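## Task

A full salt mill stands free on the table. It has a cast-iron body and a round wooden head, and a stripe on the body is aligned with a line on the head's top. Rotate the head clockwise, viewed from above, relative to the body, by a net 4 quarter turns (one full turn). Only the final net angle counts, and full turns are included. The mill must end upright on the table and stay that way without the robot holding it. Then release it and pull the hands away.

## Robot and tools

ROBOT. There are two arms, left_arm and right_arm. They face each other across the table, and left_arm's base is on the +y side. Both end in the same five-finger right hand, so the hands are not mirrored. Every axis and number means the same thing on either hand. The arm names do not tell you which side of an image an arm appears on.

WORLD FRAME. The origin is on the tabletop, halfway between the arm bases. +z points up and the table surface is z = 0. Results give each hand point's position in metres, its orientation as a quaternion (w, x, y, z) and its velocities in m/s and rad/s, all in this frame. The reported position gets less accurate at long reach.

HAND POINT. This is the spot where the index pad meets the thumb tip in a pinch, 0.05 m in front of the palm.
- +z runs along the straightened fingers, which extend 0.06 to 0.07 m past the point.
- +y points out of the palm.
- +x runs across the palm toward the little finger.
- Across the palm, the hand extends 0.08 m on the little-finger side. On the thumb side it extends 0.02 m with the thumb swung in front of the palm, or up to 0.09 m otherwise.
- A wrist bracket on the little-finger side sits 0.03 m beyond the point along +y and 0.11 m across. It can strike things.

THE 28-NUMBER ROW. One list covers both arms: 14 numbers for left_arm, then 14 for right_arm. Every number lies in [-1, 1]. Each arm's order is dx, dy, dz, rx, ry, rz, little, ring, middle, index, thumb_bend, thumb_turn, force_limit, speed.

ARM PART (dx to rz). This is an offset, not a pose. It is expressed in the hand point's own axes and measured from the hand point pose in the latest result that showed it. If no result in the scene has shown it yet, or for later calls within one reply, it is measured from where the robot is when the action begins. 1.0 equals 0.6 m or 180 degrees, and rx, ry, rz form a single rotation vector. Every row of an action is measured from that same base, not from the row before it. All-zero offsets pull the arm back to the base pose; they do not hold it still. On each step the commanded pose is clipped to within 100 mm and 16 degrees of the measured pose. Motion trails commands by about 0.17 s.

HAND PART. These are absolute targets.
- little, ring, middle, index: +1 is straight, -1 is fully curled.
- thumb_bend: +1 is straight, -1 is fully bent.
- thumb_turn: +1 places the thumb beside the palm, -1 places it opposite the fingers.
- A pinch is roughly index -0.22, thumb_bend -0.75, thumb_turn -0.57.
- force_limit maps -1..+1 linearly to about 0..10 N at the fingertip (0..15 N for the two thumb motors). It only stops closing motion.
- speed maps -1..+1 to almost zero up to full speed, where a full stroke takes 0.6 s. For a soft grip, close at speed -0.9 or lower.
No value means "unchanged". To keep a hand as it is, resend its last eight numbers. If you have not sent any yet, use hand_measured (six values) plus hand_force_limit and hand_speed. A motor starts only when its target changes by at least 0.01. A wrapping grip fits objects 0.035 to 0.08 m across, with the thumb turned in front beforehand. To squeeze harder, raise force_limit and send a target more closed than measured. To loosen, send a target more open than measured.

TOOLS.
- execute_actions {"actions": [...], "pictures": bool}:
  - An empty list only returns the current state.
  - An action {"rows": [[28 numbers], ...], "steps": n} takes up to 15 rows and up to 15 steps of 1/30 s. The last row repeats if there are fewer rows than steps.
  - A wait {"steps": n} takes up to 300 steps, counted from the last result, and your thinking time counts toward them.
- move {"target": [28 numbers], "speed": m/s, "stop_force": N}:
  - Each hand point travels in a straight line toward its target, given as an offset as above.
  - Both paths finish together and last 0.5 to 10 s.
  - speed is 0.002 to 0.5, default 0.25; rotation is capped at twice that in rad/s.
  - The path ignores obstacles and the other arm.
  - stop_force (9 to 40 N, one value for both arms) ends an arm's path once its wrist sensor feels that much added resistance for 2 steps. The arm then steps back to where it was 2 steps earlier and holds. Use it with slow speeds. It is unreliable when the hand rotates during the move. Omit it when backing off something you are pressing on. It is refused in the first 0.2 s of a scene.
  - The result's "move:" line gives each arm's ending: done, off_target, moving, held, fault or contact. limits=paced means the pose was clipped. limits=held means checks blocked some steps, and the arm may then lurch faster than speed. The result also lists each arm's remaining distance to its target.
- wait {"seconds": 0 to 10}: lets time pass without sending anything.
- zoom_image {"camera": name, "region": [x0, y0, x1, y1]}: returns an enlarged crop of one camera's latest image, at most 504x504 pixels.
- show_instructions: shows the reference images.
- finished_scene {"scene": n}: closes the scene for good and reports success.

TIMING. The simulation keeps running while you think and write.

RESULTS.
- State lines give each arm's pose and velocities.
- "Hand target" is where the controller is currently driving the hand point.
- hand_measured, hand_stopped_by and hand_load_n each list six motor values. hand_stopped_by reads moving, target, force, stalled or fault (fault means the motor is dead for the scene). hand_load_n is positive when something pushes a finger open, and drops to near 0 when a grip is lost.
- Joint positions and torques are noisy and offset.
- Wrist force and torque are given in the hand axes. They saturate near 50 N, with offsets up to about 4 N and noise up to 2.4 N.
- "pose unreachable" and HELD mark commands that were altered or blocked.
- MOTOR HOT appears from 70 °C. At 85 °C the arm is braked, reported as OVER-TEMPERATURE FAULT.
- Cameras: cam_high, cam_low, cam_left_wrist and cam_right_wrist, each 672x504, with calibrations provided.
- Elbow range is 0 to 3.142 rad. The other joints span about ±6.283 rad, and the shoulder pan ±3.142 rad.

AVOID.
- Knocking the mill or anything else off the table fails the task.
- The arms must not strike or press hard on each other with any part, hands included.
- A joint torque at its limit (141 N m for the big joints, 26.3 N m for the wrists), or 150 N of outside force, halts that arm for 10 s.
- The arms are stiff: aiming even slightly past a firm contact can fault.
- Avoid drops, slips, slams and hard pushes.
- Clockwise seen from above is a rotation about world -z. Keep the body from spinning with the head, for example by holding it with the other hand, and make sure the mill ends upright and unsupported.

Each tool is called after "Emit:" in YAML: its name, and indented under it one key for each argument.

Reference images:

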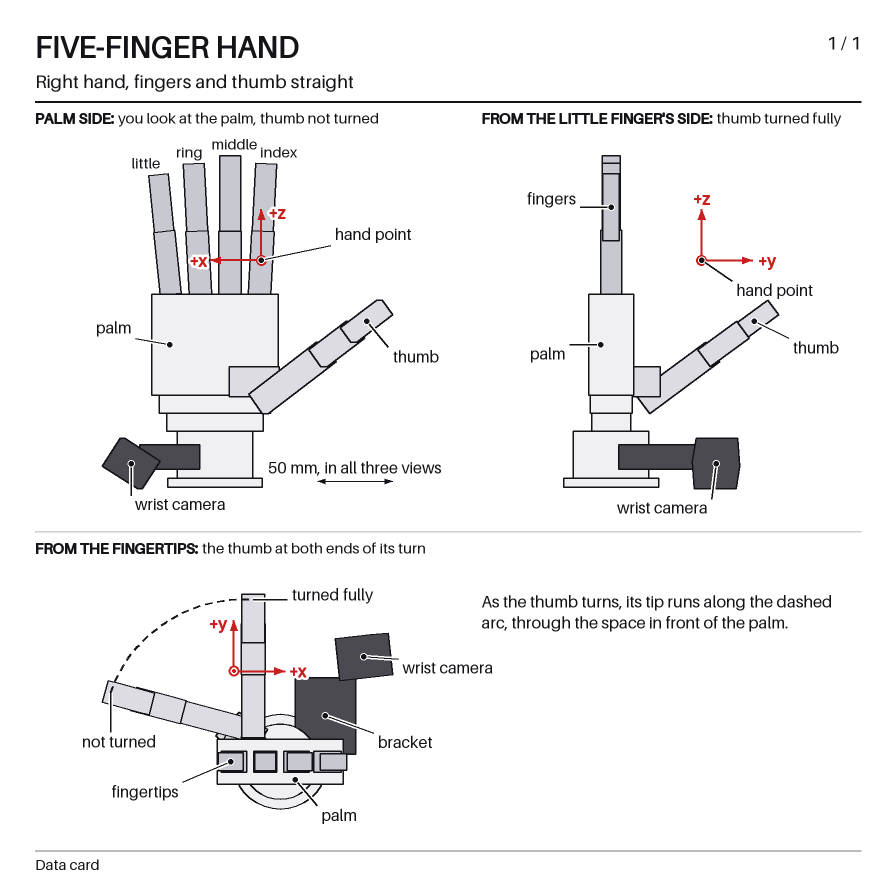

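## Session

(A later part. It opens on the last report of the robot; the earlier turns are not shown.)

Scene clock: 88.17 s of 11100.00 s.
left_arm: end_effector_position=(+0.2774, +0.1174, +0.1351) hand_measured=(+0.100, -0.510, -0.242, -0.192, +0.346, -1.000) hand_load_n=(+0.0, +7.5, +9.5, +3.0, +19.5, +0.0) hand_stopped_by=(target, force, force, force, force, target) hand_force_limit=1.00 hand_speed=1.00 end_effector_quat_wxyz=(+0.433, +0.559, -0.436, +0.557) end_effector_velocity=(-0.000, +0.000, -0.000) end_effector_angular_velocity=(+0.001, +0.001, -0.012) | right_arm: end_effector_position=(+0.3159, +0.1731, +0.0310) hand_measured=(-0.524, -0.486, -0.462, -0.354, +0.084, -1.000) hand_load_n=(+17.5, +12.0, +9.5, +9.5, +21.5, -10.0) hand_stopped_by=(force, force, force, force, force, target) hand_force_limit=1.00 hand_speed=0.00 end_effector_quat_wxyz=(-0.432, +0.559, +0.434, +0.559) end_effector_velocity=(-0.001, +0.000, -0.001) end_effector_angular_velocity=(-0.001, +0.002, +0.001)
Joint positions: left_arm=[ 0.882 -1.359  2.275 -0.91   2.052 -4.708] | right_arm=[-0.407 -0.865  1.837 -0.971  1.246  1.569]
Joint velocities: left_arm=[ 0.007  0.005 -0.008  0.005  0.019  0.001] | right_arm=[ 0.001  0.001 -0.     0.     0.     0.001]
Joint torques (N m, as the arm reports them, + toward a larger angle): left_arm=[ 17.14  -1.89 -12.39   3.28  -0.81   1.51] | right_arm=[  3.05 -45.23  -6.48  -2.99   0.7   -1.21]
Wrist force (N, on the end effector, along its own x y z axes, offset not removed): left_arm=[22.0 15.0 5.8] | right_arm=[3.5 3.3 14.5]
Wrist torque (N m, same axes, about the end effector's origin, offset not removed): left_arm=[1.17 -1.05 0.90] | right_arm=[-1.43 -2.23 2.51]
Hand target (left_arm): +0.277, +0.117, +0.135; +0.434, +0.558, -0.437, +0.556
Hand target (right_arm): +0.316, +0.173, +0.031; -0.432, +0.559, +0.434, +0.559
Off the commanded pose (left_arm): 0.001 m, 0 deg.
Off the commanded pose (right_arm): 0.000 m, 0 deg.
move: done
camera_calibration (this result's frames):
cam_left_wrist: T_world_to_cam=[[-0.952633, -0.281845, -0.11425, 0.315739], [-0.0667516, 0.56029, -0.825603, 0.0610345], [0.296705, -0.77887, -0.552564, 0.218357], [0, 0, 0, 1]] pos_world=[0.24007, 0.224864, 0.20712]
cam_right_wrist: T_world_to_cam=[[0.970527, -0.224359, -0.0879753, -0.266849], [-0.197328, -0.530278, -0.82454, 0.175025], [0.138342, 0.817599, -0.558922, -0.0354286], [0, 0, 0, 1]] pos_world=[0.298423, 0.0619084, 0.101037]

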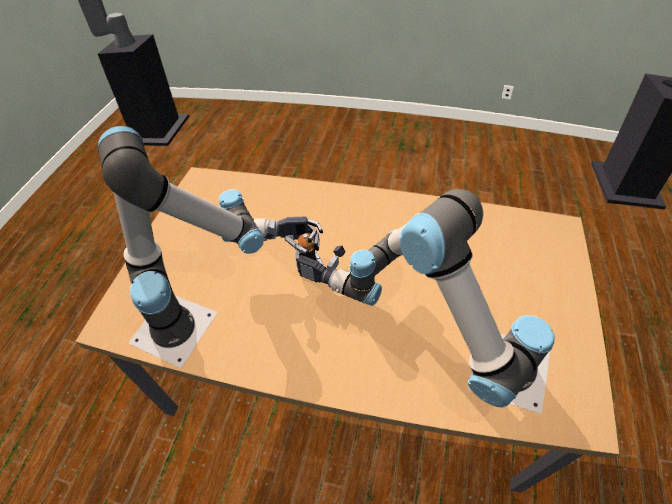

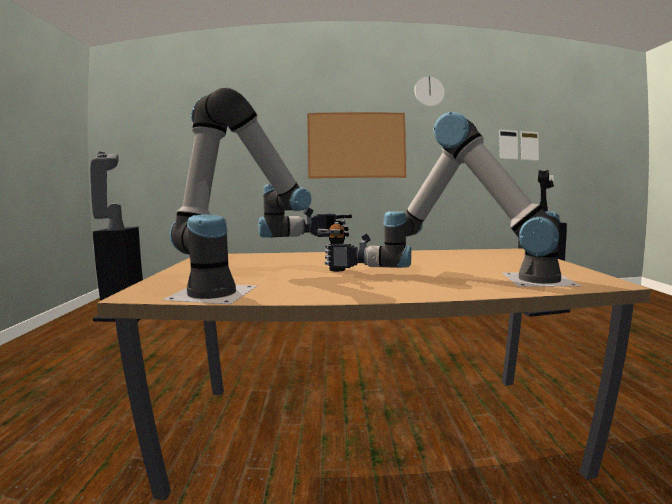

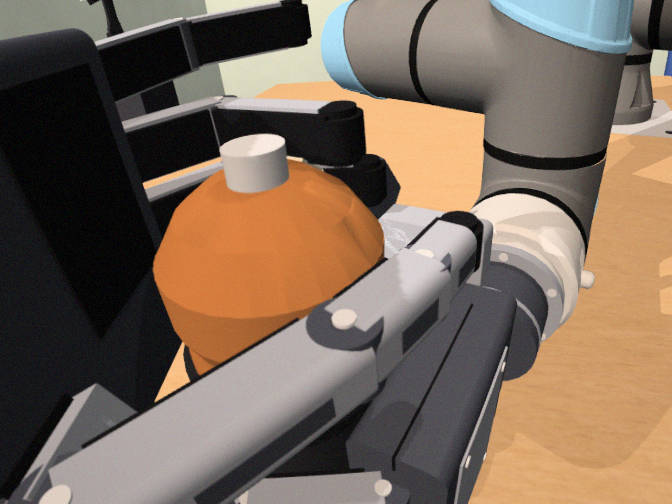

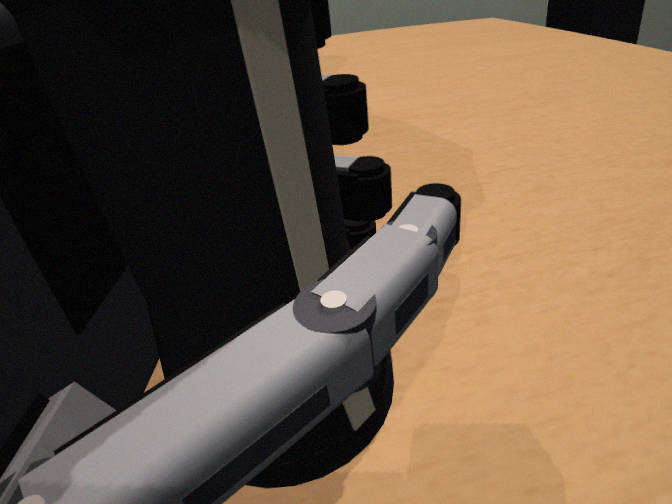

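Emit:
move:
  target: [0,-0.047,0.013,0.278,0,0,0.1,0.2,0.2,0.2,0.9,-1,1,1,0,0,0,0,0,0,-0.6,-1,-1,-1,-1,-1,1,0]

Emit:
move:
  target: [0,0,0,0,0,0,0.1,-0.8,-0.8,-0.8,-0.8,-1,1,1,0,0,0,0,0,0,-0.6,-1,-1,-1,-1,-1,1,0]

Emit:
move:
  target: [0,0.02,-0.018,-0.139,0,0,0.1,-0.9,-0.9,-0.9,-0.9,-1,1,1,0,0,0,0,0,0,-0.6,-1,-1,-1,-1,-1,1,0]
  speed: 0.1

Scene clock: 92.53 s of 11100.00 s.
left_arm: end_effector_position=(+0.3062, +0.1165, +0.1351) hand_measured=(+0.100, +0.200, +0.200, +0.200, +0.900, -1.000) hand_load_n=(+0.0, +0.0, +0.0, +0.0, +1.0, +0.0) hand_stopped_by=(target, target, target, target, target, target) hand_force_limit=1.00 hand_speed=1.00 end_effector_quat_wxyz=(+0.157, +0.689, -0.160, +0.689) end_effector_velocity=(+0.001, -0.000, +0.000) end_effector_angular_velocity=(-0.000, -0.001, +0.016) | right_arm: end_effector_position=(+0.3159, +0.1731, +0.0310) hand_measured=(-0.524, -0.488, -0.462, -0.354, +0.084, -1.000) hand_load_n=(+7.5, +5.0, +7.0, +10.5, +23.5, -6.5) hand_stopped_by=(force, force, force, force, force, target) hand_force_limit=1.00 hand_speed=0.00 end_effector_quat_wxyz=(-0.432, +0.559, +0.434, +0.559) end_effector_velocity=(-0.000, -0.000, -0.000) end_effector_angular_velocity=(-0.000, +0.002, +0.000)
Joint positions: left_arm=[ 0.221 -1.491  2.446 -0.952  0.519 -4.711] | right_arm=[-0.407 -0.865  1.837 -0.971  1.246  1.569]
Joint velocities: left_arm=[-0.008  0.004 -0.005 -0.    -0.024  0.002] | right_arm=[-0.    -0.     0.     0.    -0.001  0.002]
Joint torques (N m, as the arm reports them, + toward a larger angle): left_arm=[-13.19  -6.72 -21.97  -1.28   1.35   1.8 ] | right_arm=[ -7.53 -14.59  -6.62   1.91   3.04   2.74]
Wrist force (N, on the end effector, along its own x y z axes, offset not removed): left_arm=[4.6 -13.4 1.3] | right_arm=[28.1 -9.1 -30.6]
Wrist torque (N m, same axes, about the end effector's origin, offset not removed): left_arm=[-0.84 -0.13 0.29] | right_arm=[0.54 -0.89 1.35]
Hand target (left_arm): +0.306, +0.116, +0.135; +0.157, +0.689, -0.159, +0.689
Hand target (right_arm): +0.316, +0.173, +0.031; -0.432, +0.559, +0.434, +0.559
Off the commanded pose (left_arm): 0.000 m, 0 deg.
Off the commanded pose (right_arm): 0.000 m, 0 deg.
move: done
camera_calibration (this result's frames):
cam_left_wrist: T_world_to_cam=[[-0.397016, -0.910472, -0.115839, 0.246232], [-0.468308, 0.309502, -0.827585, 0.215921], [0.789345, -0.274316, -0.549259, -0.000960705], [0, 0, 0, 1]] pos_world=[0.199634, 0.157096, 0.206689]
cam_right_wrist: T_world_to_cam=[[0.970529, -0.224351, -0.0879775, -0.266846], [-0.197325, -0.530276, -0.824542, 0.175026], [0.138335, 0.817602, -0.558919, -0.0354269], [0, 0, 0, 1]] pos_world=[0.29842, 0.0619101, 0.101039]

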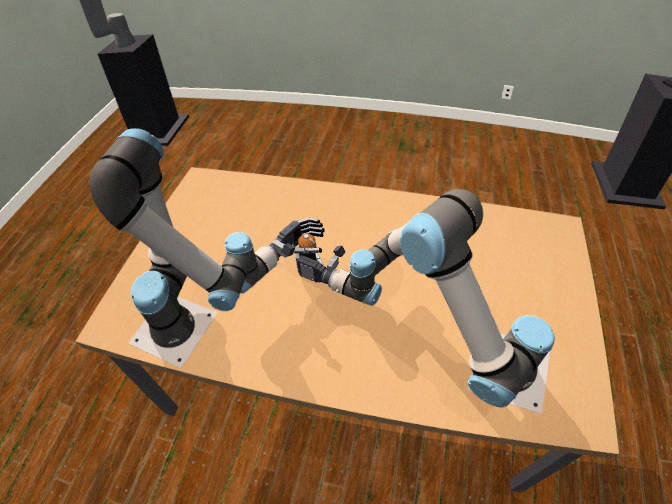

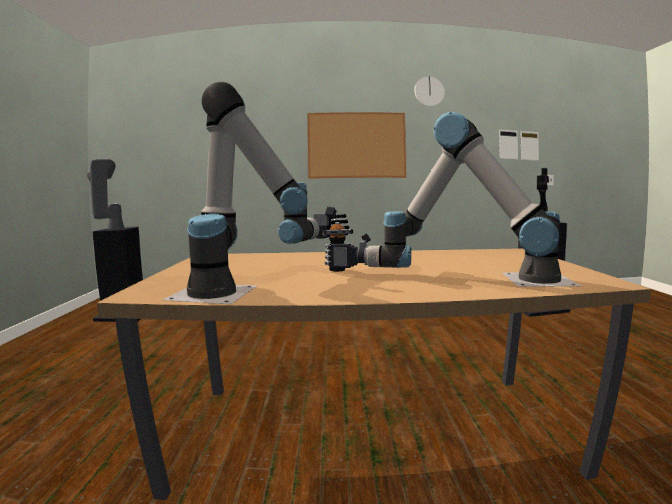

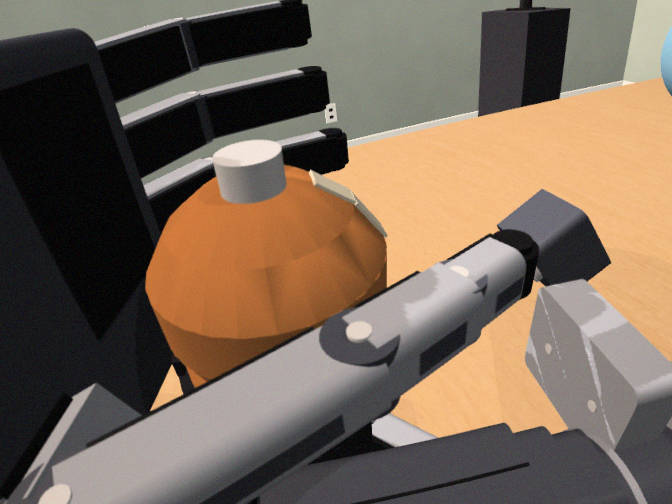

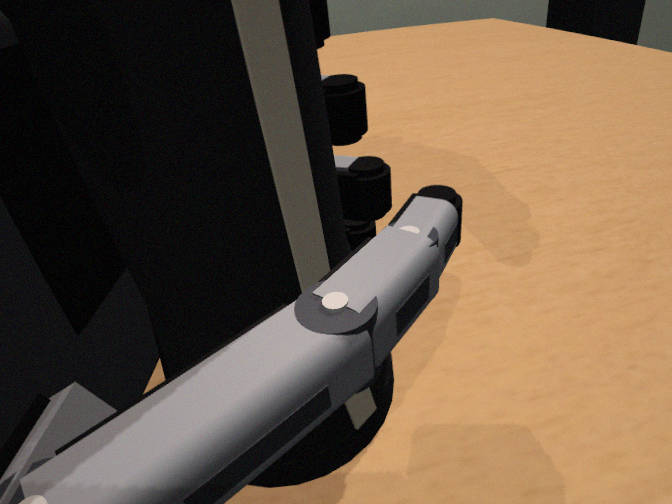

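Scene clock: 93.07 s of 11100.00 s.
left_arm: end_effector_position=(+0.3062, +0.1164, +0.1350) hand_measured=(+0.100, -0.588, -0.334, -0.334, +0.584, -1.000) hand_load_n=(+0.0, +14.0, +11.5, +11.0, +16.0, +4.5) hand_stopped_by=(target, force, force, force, force, target) hand_force_limit=1.00 hand_speed=1.00 end_effector_quat_wxyz=(+0.157, +0.689, -0.160, +0.689) end_effector_velocity=(-0.000, -0.000, -0.000) end_effector_angular_velocity=(+0.001, -0.000, -0.001) | right_arm: end_effector_position=(+0.3160, +0.1731, +0.0310) hand_measured=(-0.524, -0.488, -0.462, -0.354, +0.084, -1.000) hand_load_n=(+9.0, +5.5, +6.5, +10.0, +24.0, -5.5) hand_stopped_by=(force, force, force, force, force, target) hand_force_limit=1.00 hand_speed=0.00 end_effector_quat_wxyz=(-0.432, +0.559, +0.434, +0.559) end_effector_velocity=(+0.000, +0.000, +0.001) end_effector_angular_velocity=(+0.001, +0.000, -0.000)
Joint positions: left_arm=[ 0.221 -1.491  2.446 -0.952  0.519 -4.711] | right_arm=[-0.407 -0.865  1.837 -0.971  1.246  1.569]
Joint velocities: left_arm=[-0.001  0.     0.    -0.001  0.     0.001] | right_arm=[-0.    -0.001 -0.    -0.     0.     0.001]
Joint torques (N m, as the arm reports them, + toward a larger angle): left_arm=[  6.77 -19.08  -4.41  -1.53   3.92   0.22] | right_arm=[  2.04 -13.7   -7.19   1.53  -2.08  -1.57]
Wrist force (N, on the end effector, along its own x y z axes, offset not removed): left_arm=[11.4 -9.1 -5.3] | right_arm=[25.2 -3.0 -24.2]
Wrist torque (N m, same axes, about the end effector's origin, offset not removed): left_arm=[0.06 -0.15 0.72] | right_arm=[0.18 -1.43 2.16]
Hand target (left_arm): +0.306, +0.116, +0.135; +0.157, +0.689, -0.160, +0.689
Hand target (right_arm): +0.316, +0.173, +0.031; -0.432, +0.559, +0.434, +0.559
Off the commanded pose (left_arm): 0.000 m, 0 deg.
Off the commanded pose (right_arm): 0.000 m, 0 deg.
move: done
camera_calibration (this result's frames):
cam_left_wrist: T_world_to_cam=[[-0.397028, -0.910449, -0.11598, 0.246224], [-0.468294, 0.309633, -0.827544, 0.215859], [0.789347, -0.274245, -0.549291, -0.000992571], [0, 0, 0, 1]] pos_world=[0.199627, 0.157065, 0.206644]
cam_right_wrist: T_world_to_cam=[[0.970476, -0.224539, -0.0880845, -0.26687], [-0.197516, -0.530223, -0.824531, 0.175066], [0.138435, 0.817585, -0.558919, -0.0354428], [0, 0, 0, 1]] pos_world=[0.298475, 0.0618787, 0.10103]

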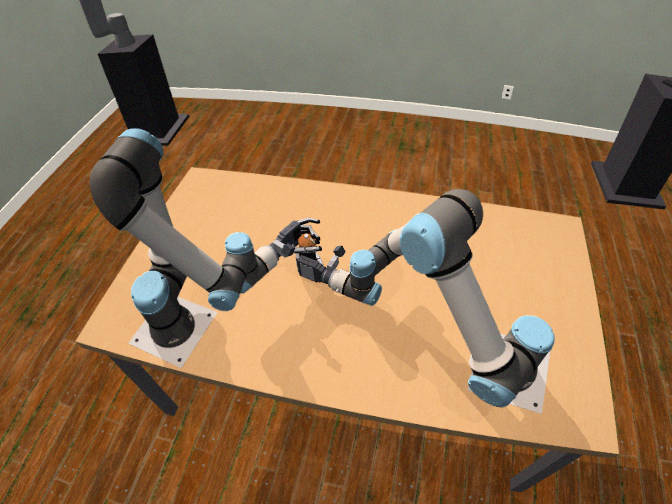

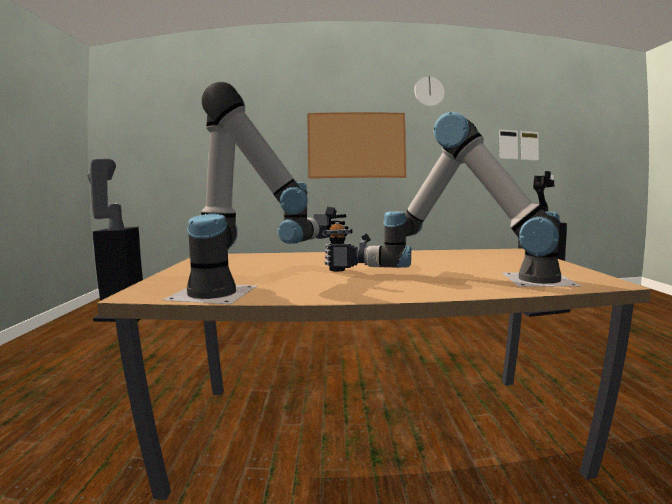

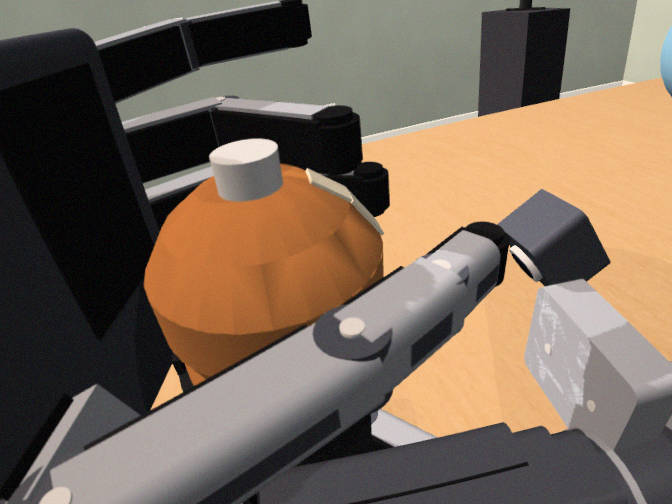

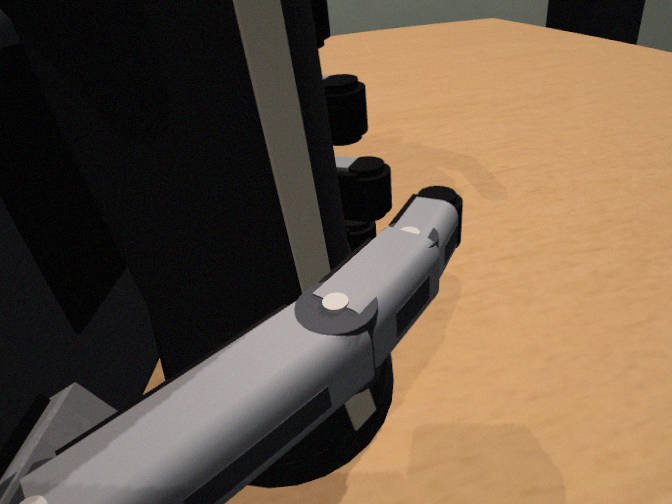

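Scene clock: 95.63 s of 11100.00 s.
left_arm: end_effector_position=(+0.2915, +0.1105, +0.1351) hand_measured=(+0.100, -0.588, -0.334, -0.334, +0.584, -1.000) hand_load_n=(+0.0, +15.0, +13.0, +7.0, +15.5, +6.0) hand_stopped_by=(target, force, force, force, force, target) hand_force_limit=1.00 hand_speed=1.00 end_effector_quat_wxyz=(+0.302, +0.639, -0.305, +0.638) end_effector_velocity=(-0.001, -0.001, -0.001) end_effector_angular_velocity=(+0.002, +0.002, -0.016) | right_arm: end_effector_position=(+0.3160, +0.1731, +0.0310) hand_measured=(-0.526, -0.488, -0.462, -0.354, +0.084, -1.000) hand_load_n=(+6.0, +3.0, +4.5, +7.0, +24.5, -7.5) hand_stopped_by=(force, force, force, force, force, target) hand_force_limit=1.00 hand_speed=0.00 end_effector_quat_wxyz=(-0.432, +0.559, +0.434, +0.559) end_effector_velocity=(-0.000, +0.000, -0.000) end_effector_angular_velocity=(-0.000, -0.000, +0.001)
Joint positions: left_arm=[ 0.55  -1.494  2.446 -0.949  1.283 -4.71 ] | right_arm=[-0.407 -0.865  1.837 -0.971  1.246  1.569]
Joint velocities: left_arm=[ 0.012  0.005 -0.005  0.002  0.028 -0.001] | right_arm=[ 0.     0.001 -0.    -0.    -0.001 -0.   ]
Joint torques (N m, as the arm reports them, + toward a larger angle): left_arm=[-10.29  -0.39 -20.91   1.16  10.53  -1.65] | right_arm=[  3.22 -24.17  -8.8    1.04  -0.9   -1.11]
Wrist force (N, on the end effector, along its own x y z axes, offset not removed): left_arm=[21.1 -32.0 -11.3] | right_arm=[29.1 -4.8 -42.3]
Wrist torque (N m, same axes, about the end effector's origin, offset not removed): left_arm=[0.82 -1.20 1.81] | right_arm=[-0.52 -0.24 1.03]
Hand target (left_arm): +0.291, +0.110, +0.135; +0.303, +0.639, -0.306, +0.638
Hand target (right_arm): +0.316, +0.173, +0.031; -0.432, +0.559, +0.434, +0.559
Off the commanded pose (left_arm): 0.000 m, 0 deg.
Off the commanded pose (right_arm): 0.000 m, 0 deg.
move: done
camera_calibration (this result's frames):
cam_left_wrist: T_world_to_cam=[[-0.743813, -0.658309, -0.11564, 0.308155], [-0.295561, 0.479131, -0.826485, 0.141613], [0.599489, -0.580571, -0.550954, 0.0984724], [0, 0, 0, 1]] pos_world=[0.212032, 0.19218, 0.206929]
cam_right_wrist: T_world_to_cam=[[0.97048, -0.224524, -0.0880814, -0.266869], [-0.197508, -0.530243, -0.82452, 0.175053], [0.13842, 0.817576, -0.558936, -0.0354386], [0, 0, 0, 1]] pos_world=[0.29847, 0.0618761, 0.101021]

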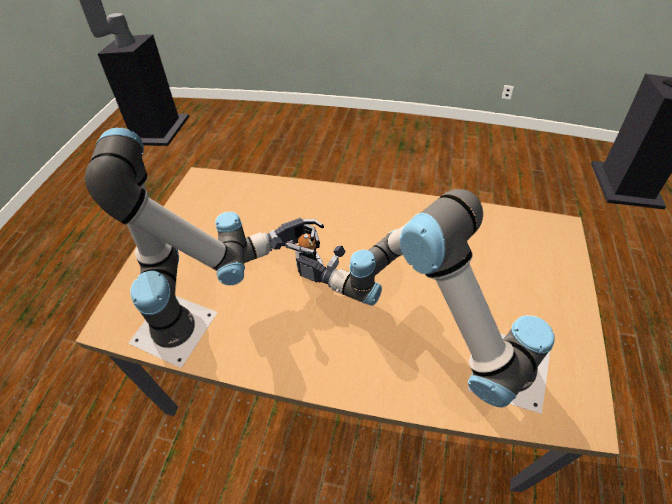

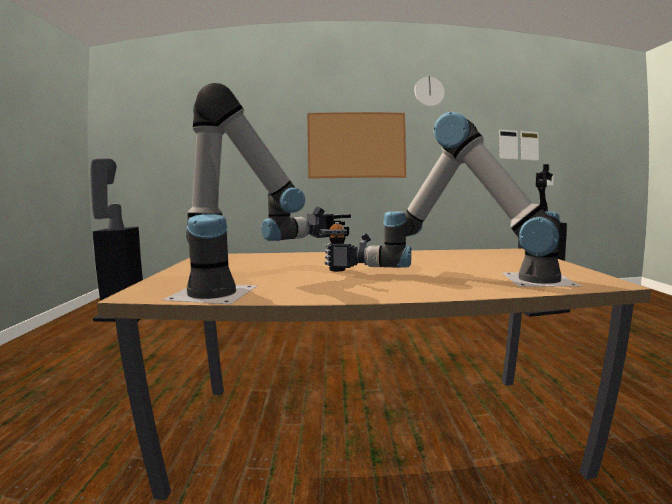

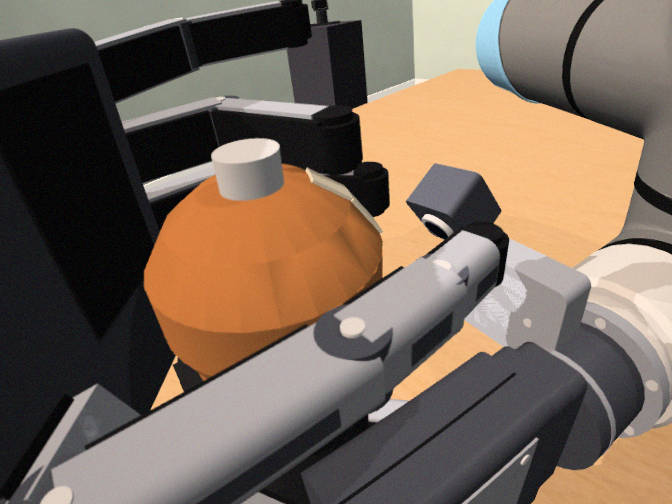

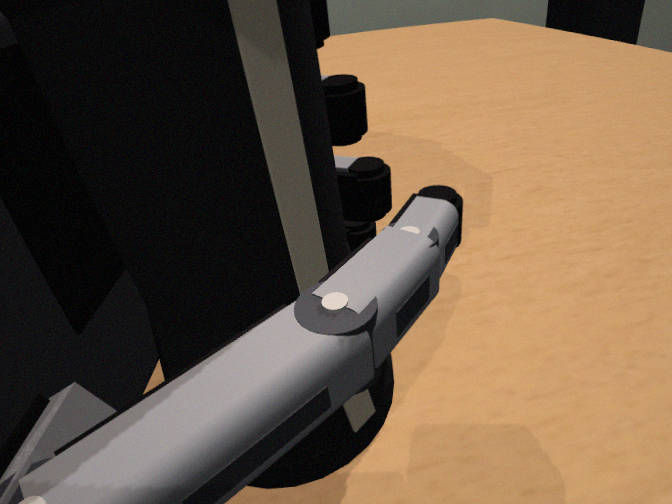

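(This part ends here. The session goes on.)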